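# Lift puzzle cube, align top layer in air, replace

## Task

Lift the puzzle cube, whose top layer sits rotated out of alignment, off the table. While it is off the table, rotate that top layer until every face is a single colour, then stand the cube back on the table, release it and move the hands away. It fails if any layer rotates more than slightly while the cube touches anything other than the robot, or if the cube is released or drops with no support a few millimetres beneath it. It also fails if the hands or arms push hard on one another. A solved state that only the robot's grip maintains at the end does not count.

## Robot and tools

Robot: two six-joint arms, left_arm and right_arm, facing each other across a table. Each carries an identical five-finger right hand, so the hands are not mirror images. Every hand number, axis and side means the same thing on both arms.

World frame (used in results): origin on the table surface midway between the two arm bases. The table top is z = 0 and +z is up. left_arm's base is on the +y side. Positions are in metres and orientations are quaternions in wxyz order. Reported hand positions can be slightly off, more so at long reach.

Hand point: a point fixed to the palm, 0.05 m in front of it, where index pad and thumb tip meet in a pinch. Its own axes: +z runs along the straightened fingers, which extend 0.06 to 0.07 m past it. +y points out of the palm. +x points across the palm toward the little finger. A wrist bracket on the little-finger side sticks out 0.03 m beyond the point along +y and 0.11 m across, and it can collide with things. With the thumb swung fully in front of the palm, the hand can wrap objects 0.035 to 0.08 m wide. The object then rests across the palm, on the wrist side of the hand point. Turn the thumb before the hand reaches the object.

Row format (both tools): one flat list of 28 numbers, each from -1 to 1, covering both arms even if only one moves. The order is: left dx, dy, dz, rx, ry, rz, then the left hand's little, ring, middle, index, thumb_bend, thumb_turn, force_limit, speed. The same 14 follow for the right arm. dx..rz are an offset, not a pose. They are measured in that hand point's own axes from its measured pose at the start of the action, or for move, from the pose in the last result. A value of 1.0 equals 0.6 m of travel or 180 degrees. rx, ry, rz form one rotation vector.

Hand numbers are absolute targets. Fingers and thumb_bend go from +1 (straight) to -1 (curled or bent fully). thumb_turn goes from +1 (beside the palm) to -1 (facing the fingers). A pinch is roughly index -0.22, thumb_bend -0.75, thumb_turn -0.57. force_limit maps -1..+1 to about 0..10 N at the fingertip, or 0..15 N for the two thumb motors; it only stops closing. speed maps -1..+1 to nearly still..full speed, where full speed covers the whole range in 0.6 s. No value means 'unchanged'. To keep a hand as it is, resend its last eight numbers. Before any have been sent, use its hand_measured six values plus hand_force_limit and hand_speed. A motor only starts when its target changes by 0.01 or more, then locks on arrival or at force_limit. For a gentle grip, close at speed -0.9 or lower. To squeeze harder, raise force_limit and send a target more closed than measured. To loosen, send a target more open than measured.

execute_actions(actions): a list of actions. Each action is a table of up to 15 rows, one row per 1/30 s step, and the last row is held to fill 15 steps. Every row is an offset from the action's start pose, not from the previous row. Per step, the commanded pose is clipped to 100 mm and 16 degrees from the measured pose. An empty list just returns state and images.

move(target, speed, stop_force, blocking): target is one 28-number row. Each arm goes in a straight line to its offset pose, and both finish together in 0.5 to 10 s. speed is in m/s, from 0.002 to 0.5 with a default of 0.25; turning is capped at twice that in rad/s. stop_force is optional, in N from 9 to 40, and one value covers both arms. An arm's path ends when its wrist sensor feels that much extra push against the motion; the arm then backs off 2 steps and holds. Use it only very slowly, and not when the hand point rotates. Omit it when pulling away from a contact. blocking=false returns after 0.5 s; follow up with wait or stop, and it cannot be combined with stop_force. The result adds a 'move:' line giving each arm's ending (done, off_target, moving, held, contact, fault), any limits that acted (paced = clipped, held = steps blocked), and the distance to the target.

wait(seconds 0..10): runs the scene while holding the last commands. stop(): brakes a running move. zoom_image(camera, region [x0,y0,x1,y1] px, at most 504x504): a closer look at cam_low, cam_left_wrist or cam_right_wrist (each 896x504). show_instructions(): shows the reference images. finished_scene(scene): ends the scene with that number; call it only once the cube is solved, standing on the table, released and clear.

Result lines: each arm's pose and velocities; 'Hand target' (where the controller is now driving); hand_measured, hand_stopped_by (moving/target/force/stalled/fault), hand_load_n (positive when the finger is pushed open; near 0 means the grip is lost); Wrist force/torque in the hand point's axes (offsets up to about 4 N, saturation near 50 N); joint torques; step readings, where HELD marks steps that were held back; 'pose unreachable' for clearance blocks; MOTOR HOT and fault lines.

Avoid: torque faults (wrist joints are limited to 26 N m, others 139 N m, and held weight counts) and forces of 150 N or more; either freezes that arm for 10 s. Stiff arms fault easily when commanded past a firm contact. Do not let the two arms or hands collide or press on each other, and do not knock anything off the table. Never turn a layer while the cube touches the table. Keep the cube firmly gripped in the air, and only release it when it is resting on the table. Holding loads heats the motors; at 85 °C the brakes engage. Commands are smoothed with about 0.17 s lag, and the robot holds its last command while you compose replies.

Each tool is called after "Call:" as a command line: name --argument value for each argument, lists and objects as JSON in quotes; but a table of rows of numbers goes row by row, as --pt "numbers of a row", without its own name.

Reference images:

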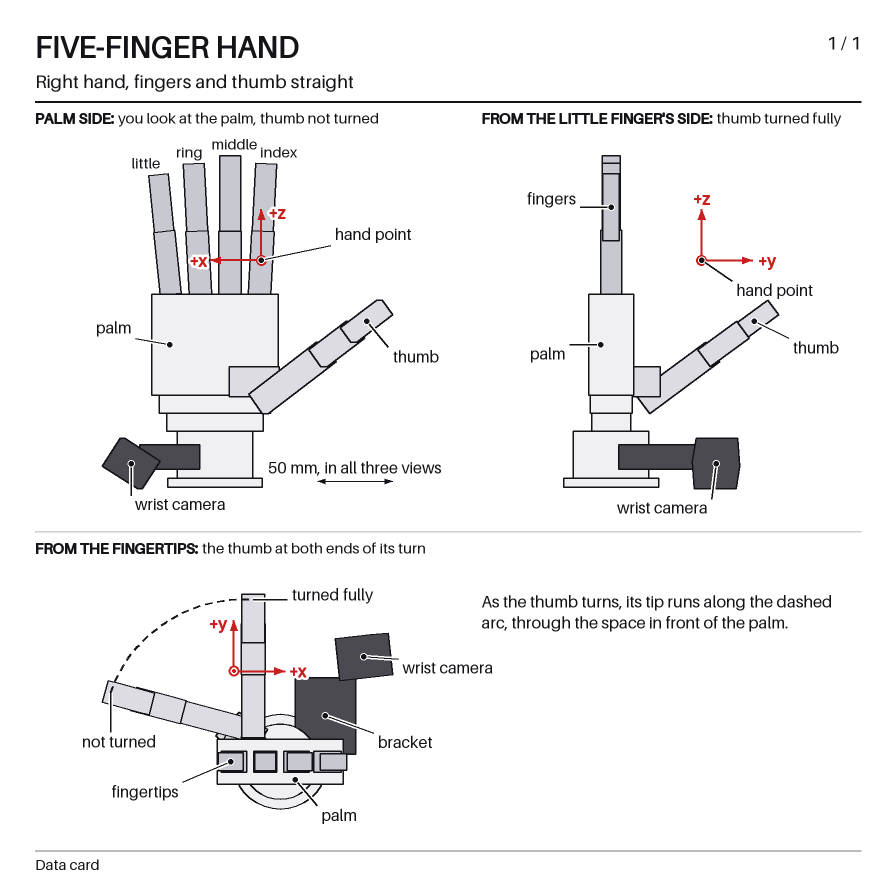

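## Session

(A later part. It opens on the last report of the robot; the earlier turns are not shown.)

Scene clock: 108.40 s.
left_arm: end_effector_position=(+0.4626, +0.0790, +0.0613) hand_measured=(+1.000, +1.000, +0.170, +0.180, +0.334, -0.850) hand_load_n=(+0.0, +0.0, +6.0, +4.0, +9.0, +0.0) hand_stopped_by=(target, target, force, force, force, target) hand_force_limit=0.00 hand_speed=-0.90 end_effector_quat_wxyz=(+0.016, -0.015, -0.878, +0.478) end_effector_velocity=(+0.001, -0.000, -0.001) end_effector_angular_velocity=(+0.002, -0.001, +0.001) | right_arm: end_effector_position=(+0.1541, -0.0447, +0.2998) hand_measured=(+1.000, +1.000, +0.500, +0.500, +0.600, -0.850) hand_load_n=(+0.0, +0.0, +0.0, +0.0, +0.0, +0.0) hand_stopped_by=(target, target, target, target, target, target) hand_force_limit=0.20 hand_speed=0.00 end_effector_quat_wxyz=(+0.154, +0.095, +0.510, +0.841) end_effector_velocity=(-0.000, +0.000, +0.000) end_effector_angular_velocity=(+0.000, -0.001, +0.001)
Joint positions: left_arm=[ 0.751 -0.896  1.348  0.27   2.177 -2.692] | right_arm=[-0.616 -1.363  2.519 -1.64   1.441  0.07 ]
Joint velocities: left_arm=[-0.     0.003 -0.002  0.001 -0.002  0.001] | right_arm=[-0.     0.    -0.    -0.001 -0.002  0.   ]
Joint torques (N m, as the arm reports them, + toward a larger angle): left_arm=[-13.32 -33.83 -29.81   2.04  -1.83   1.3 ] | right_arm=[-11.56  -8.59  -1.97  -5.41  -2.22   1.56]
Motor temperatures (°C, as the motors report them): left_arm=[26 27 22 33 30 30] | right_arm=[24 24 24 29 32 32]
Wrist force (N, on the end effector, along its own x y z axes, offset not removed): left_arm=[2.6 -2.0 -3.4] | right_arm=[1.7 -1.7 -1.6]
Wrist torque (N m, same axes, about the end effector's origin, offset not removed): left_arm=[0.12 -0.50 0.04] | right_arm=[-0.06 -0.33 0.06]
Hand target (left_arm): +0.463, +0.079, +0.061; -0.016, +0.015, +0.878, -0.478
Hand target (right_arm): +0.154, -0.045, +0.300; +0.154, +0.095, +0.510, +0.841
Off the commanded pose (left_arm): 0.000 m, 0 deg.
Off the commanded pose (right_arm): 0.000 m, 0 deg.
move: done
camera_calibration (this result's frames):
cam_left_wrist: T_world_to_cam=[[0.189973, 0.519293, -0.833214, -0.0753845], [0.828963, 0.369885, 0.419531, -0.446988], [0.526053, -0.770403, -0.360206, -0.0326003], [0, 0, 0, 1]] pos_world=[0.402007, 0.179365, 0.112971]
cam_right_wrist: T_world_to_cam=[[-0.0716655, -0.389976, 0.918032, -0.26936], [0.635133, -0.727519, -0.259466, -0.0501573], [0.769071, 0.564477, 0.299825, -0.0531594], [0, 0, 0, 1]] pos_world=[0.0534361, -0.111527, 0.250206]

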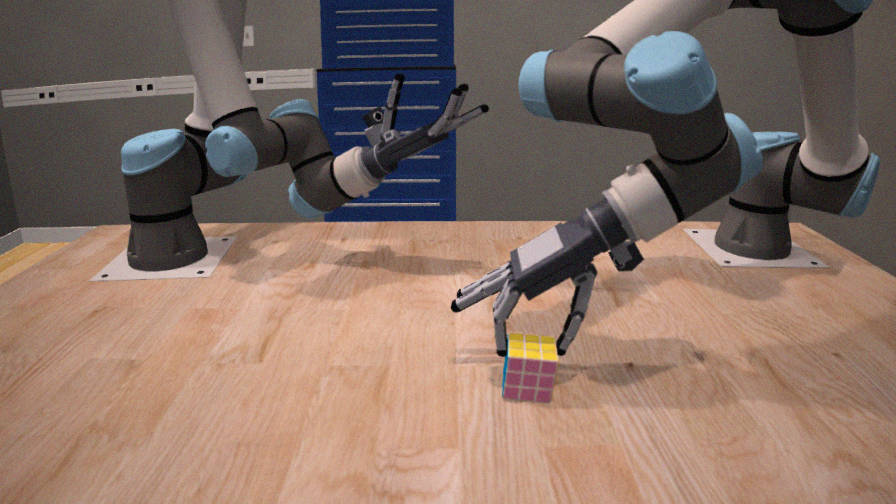

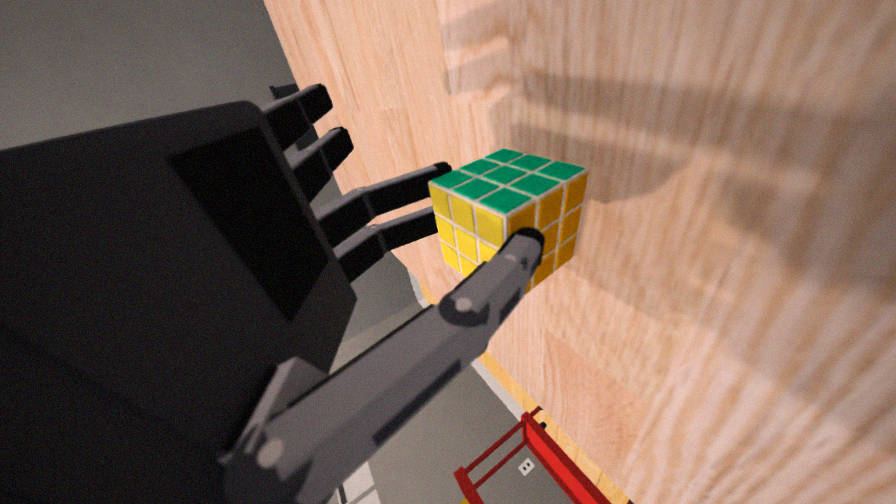

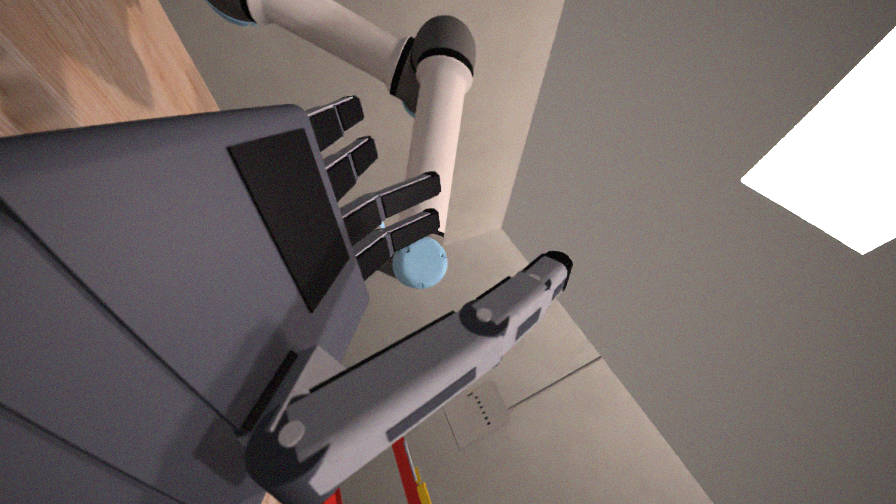

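Call:
move --target '[0,0.0085,0.005,0,0,0,1,1,-0.3,-0.3,-0.2,-0.85,0,-0.9,0,0,0,0,0,0,1,1,0.5,0.5,0.6,-0.85,0.2,0]' --speed 0.003 --stop_force 9

Call:
move --target '[0,0,0,0,0,0,1,1,0.4,0.4,0.5,-0.85,0,-0.5,0,0,0,0,0,0,1,1,0.5,0.5,0.6,-0.85,0.2,0]'

Call:
move --target '[0,-0.2,-0.13,0,0,0,1,1,0.4,0.4,0.5,-0.85,0,-0.5,0,0,0,0,0,0,1,1,0.5,0.5,0.6,-0.85,0.2,0]' --speed 0.1

Scene clock: 111.20 s.
left_arm: end_effector_position=(+0.4625, +0.0792, +0.0565) hand_measured=(+1.000, +1.000, +0.170, +0.180, +0.334, -0.850) hand_load_n=(+0.0, +0.0, +6.0, +6.0, +7.0, +0.0) hand_stopped_by=(target, target, force, force, force, target) hand_force_limit=0.00 hand_speed=-0.90 end_effector_quat_wxyz=(+0.016, -0.015, -0.878, +0.478) end_effector_velocity=(+0.000, +0.001, +0.001) end_effector_angular_velocity=(+0.001, -0.001, +0.000) | right_arm: end_effector_position=(+0.1541, -0.0447, +0.2998) hand_measured=(+1.000, +1.000, +0.500, +0.500, +0.600, -0.850) hand_load_n=(+0.0, +0.0, +0.0, +0.0, +0.0, +0.0) hand_stopped_by=(target, target, target, target, target, target) hand_force_limit=0.20 hand_speed=0.00 end_effector_quat_wxyz=(+0.154, +0.095, +0.510, +0.841) end_effector_velocity=(+0.001, -0.000, -0.000) end_effector_angular_velocity=(+0.000, +0.001, -0.003)
Joint positions: left_arm=[ 0.751 -0.891  1.354  0.26   2.177 -2.692] | right_arm=[-0.616 -1.363  2.519 -1.64   1.441  0.07 ]
Joint velocities: left_arm=[ 0.001 -0.001  0.     0.002 -0.001  0.002] | right_arm=[-0.    -0.     0.     0.001  0.003  0.   ]
Joint torques (N m, as the arm reports them, + toward a larger angle): left_arm=[ 10.4  -40.97 -14.44   3.64   2.52   1.11] | right_arm=[-11.16  -9.04  -1.83  -5.36  -2.26   1.59]
Motor temperatures (°C, as the motors report them): left_arm=[26 27 22 33 30 30] | right_arm=[24 24 24 29 32 32]
Wrist force (N, on the end effector, along its own x y z axes, offset not removed): left_arm=[-0.8 -12.7 -4.6] | right_arm=[3.2 -0.8 -0.6]
Wrist torque (N m, same axes, about the end effector's origin, offset not removed): left_arm=[-0.42 -0.03 -0.15] | right_arm=[-0.07 -0.61 0.03]
Hand target (left_arm): +0.463, +0.079, +0.057; -0.016, +0.015, +0.878, -0.478
Hand target (right_arm): +0.154, -0.045, +0.300; +0.154, +0.095, +0.510, +0.841
Off the commanded pose (left_arm): 0.001 m, 0 deg.
Off the commanded pose (right_arm): 0.000 m, 0 deg.
move: contact (left_arm)
camera_calibration (this result's frames):
cam_left_wrist: T_world_to_cam=[[0.189866, 0.519446, -0.833142, -0.0794359], [0.829041, 0.369772, 0.419476, -0.445008], [0.525968, -0.770353, -0.360435, -0.0340346], [0, 0, 0, 1]] pos_world=[0.401913, 0.179596, 0.108221]
cam_right_wrist: T_world_to_cam=[[-0.0716651, -0.389975, 0.918032, -0.26936], [0.635133, -0.727519, -0.259466, -0.0501579], [0.769071, 0.564478, 0.299824, -0.0531592], [0, 0, 0, 1]] pos_world=[0.0534365, -0.111527, 0.250205]

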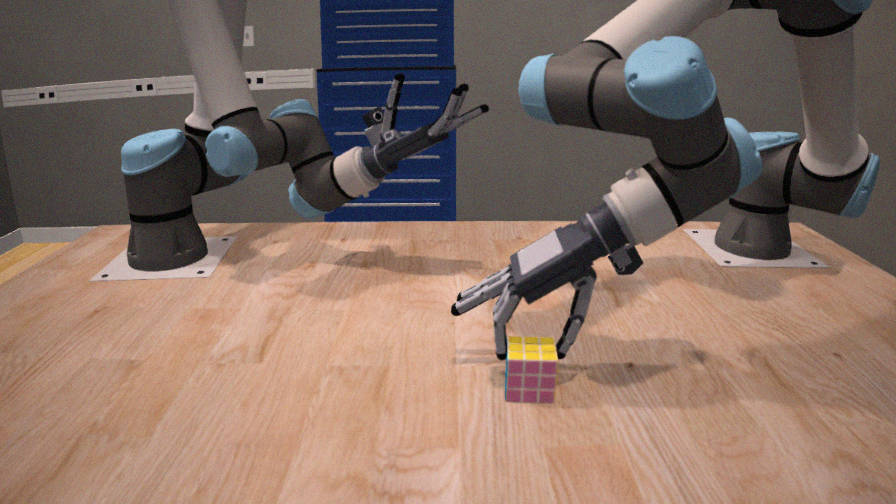

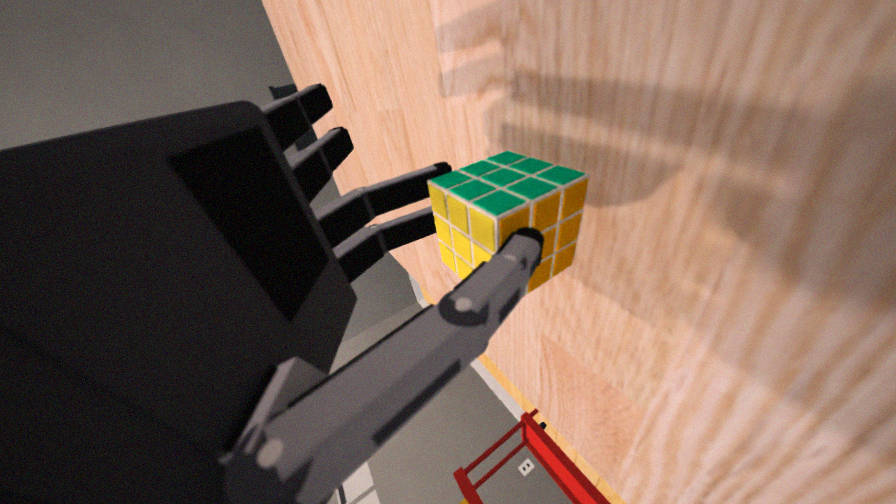

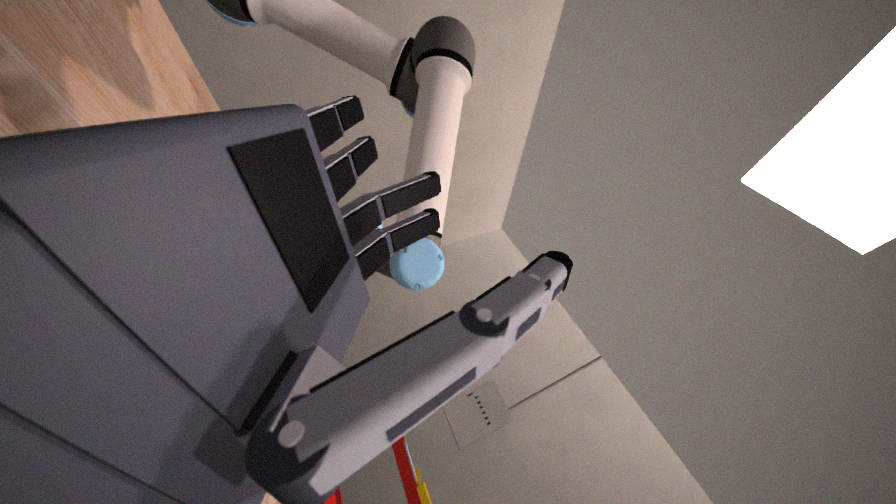

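Scene clock: 111.80 s.
left_arm: end_effector_position=(+0.4625, +0.0792, +0.0565) hand_measured=(+1.000, +1.000, +0.400, +0.400, +0.500, -0.850) hand_load_n=(+0.0, +0.0, +0.0, +0.0, +0.0, +0.0) hand_stopped_by=(target, target, target, target, target, target) hand_force_limit=0.00 hand_speed=-0.50 end_effector_quat_wxyz=(+0.016, -0.015, -0.878, +0.478) end_effector_velocity=(-0.000, -0.000, +0.000) end_effector_angular_velocity=(-0.000, +0.000, -0.000) | right_arm: end_effector_position=(+0.1541, -0.0447, +0.2998) hand_measured=(+1.000, +1.000, +0.500, +0.500, +0.600, -0.850) hand_load_n=(+0.0, +0.0, +0.0, +0.0, +0.0, +0.0) hand_stopped_by=(target, target, target, target, target, target) hand_force_limit=0.20 hand_speed=0.00 end_effector_quat_wxyz=(+0.154, +0.095, +0.510, +0.841) end_effector_velocity=(+0.000, +0.000, -0.000) end_effector_angular_velocity=(-0.001, +0.000, +0.000)
Joint positions: left_arm=[ 0.751 -0.891  1.354  0.26   2.177 -2.692] | right_arm=[-0.616 -1.363  2.519 -1.64   1.441  0.07 ]
Joint velocities: left_arm=[-0. -0.  0. -0.  0. -0.] | right_arm=[-0.001  0.    -0.     0.001 -0.001  0.   ]
Joint torques (N m, as the arm reports them, + toward a larger angle): left_arm=[  6.12 -34.13 -15.27  -0.86   2.38   1.05] | right_arm=[-11.02  -9.14  -1.54  -5.37  -2.17   1.51]
Motor temperatures (°C, as the motors report them): left_arm=[26 27 22 33 30 30] | right_arm=[24 24 24 29 32 32]
Wrist force (N, on the end effector, along its own x y z axes, offset not removed): left_arm=[2.2 0.5 1.2] | right_arm=[1.1 -1.3 0.8]
Wrist torque (N m, same axes, about the end effector's origin, offset not removed): left_arm=[0.15 -0.56 0.03] | right_arm=[-0.15 -0.26 -0.08]
Hand target (left_arm): +0.462, +0.079, +0.056; -0.016, +0.015, +0.878, -0.478
Hand target (right_arm): +0.154, -0.045, +0.300; +0.154, +0.095, +0.510, +0.841
Off the commanded pose (left_arm): 0.000 m, 0 deg.
Off the commanded pose (right_arm): 0.000 m, 0 deg.
move: done
camera_calibration (this result's frames):
cam_left_wrist: T_world_to_cam=[[0.189867, 0.519438, -0.833147, -0.0794298], [0.829031, 0.36979, 0.41948, -0.445019], [0.525983, -0.77035, -0.360419, -0.0340382], [0, 0, 0, 1]] pos_world=[0.401919, 0.179601, 0.108232]
cam_right_wrist: T_world_to_cam=[[-0.0716653, -0.389975, 0.918032, -0.26936], [0.635133, -0.727519, -0.259465, -0.050158], [0.769071, 0.564478, 0.299824, -0.0531593], [0, 0, 0, 1]] pos_world=[0.0534365, -0.111527, 0.250205]

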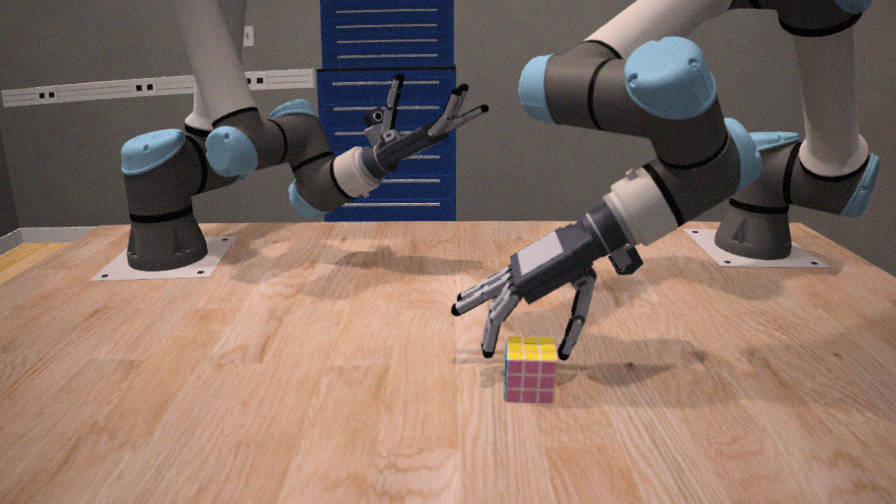

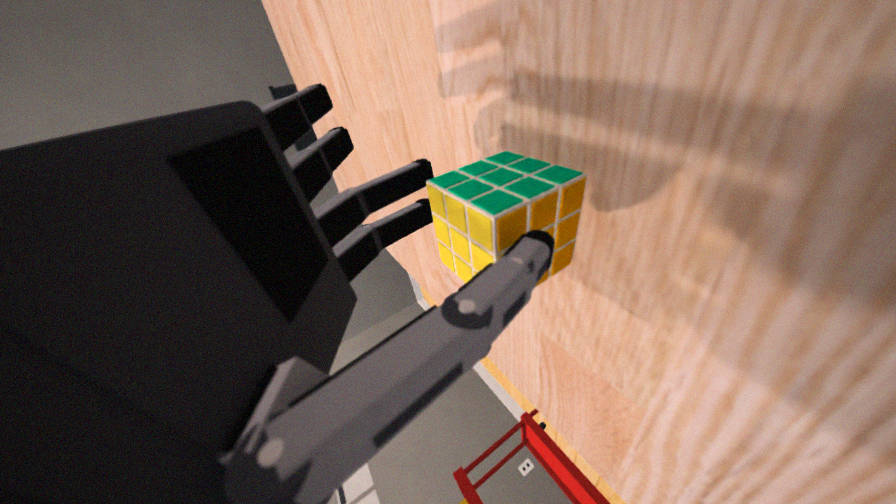

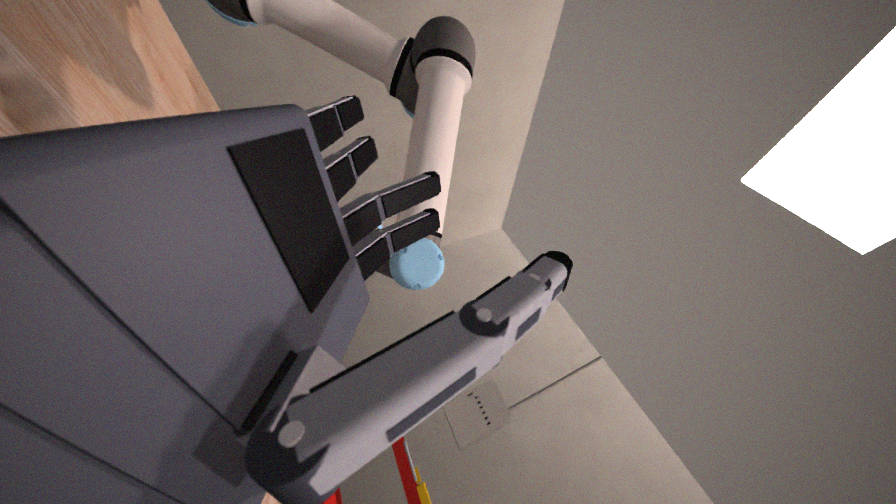

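Scene clock: 113.70 s.
left_arm: end_effector_position=(+0.4645, +0.0796, +0.1994) hand_measured=(+1.000, +1.000, +0.400, +0.400, +0.500, -0.850) hand_load_n=(+0.0, +0.0, +0.0, +0.0, +0.0, +0.0) hand_stopped_by=(target, target, target, target, target, target) hand_force_limit=0.00 hand_speed=-0.50 end_effector_quat_wxyz=(+0.016, -0.015, -0.878, +0.478) end_effector_velocity=(+0.000, +0.000, +0.002) end_effector_angular_velocity=(+0.003, +0.002, +0.002) | right_arm: end_effector_position=(+0.1541, -0.0447, +0.2998) hand_measured=(+1.000, +1.000, +0.500, +0.500, +0.600, -0.850) hand_load_n=(+0.0, +0.0, +0.0, +0.0, +0.0, +0.0) hand_stopped_by=(target, target, target, target, target, target) hand_force_limit=0.20 hand_speed=0.00 end_effector_quat_wxyz=(+0.154, +0.095, +0.510, +0.841) end_effector_velocity=(+0.000, -0.000, +0.000) end_effector_angular_velocity=(+0.001, -0.000, -0.001)
Joint positions: left_arm=[ 0.755 -0.994  1.142  0.576  2.18  -2.689] | right_arm=[-0.616 -1.363  2.519 -1.64   1.441  0.07 ]
Joint velocities: left_arm=[ 0.     0.001 -0.006  0.008 -0.001 -0.001] | right_arm=[ 0.001 -0.     0.    -0.     0.002 -0.   ]
Joint torques (N m, as the arm reports them, + toward a larger angle): left_arm=[  9.9  -46.84 -31.75   2.13   3.68   1.42] | right_arm=[-11.06  -8.58  -1.69  -5.39  -2.24   1.46]
Motor temperatures (°C, as the motors report them): left_arm=[26 27 22 33 30 30] | right_arm=[24 24 24 29 32 32]
Wrist force (N, on the end effector, along its own x y z axes, offset not removed): left_arm=[-0.7 -2.2 0.4] | right_arm=[1.9 -1.4 -2.2]
Wrist torque (N m, same axes, about the end effector's origin, offset not removed): left_arm=[-0.21 -0.02 -0.17] | right_arm=[0.06 -0.31 0.04]
Hand target (left_arm): +0.465, +0.080, +0.200; -0.016, +0.015, +0.878, -0.478
Hand target (right_arm): +0.154, -0.045, +0.300; +0.154, +0.095, +0.510, +0.841
Off the commanded pose (left_arm): 0.000 m, 0 deg.
Off the commanded pose (right_arm): 0.000 m, 0 deg.
move: done
camera_calibration (this result's frames):
cam_left_wrist: T_world_to_cam=[[0.189863, 0.519396, -0.833174, 0.0390379], [0.829008, 0.369848, 0.419475, -0.506792], [0.526021, -0.770351, -0.360363, 0.0166187], [0, 0, 0, 1]] pos_world=[0.403981, 0.179962, 0.251101]
cam_right_wrist: T_world_to_cam=[[-0.0716652, -0.389976, 0.918032, -0.26936], [0.635133, -0.727519, -0.259466, -0.0501579], [0.769071, 0.564478, 0.299824, -0.0531593], [0, 0, 0, 1]] pos_world=[0.0534365, -0.111527, 0.250205]

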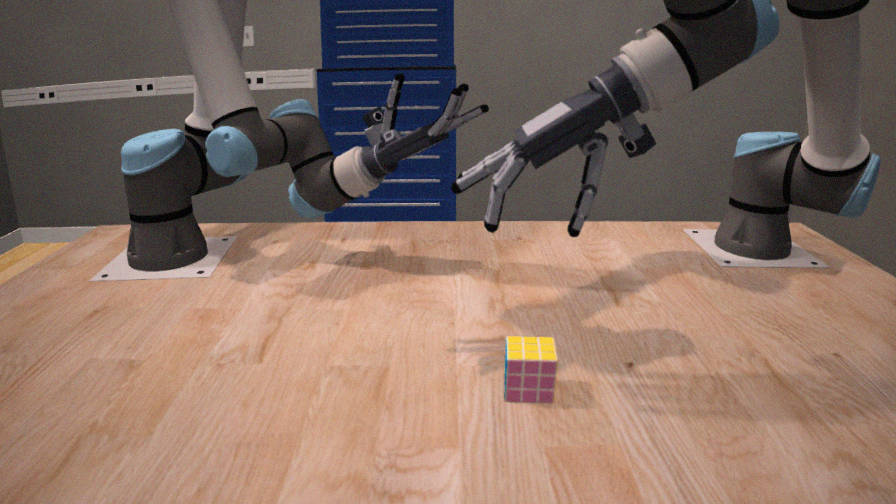

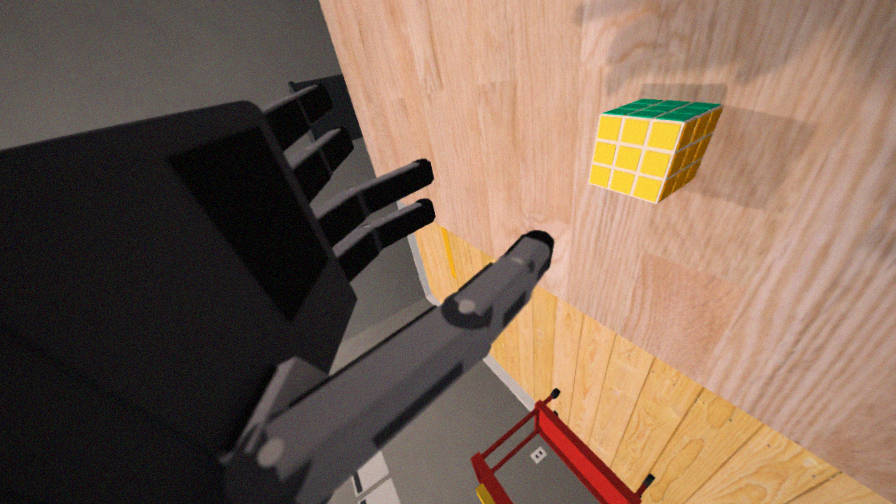

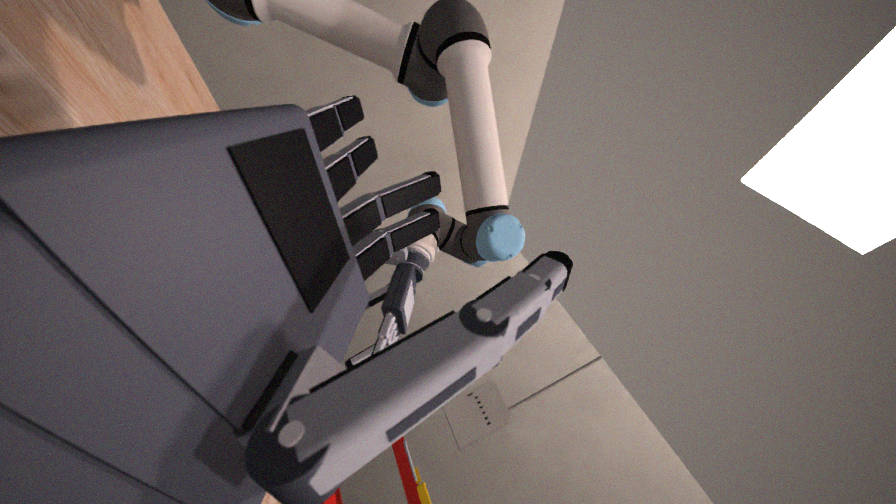

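Call:
finished_scene --scene 1

The scene is finished: the task was done.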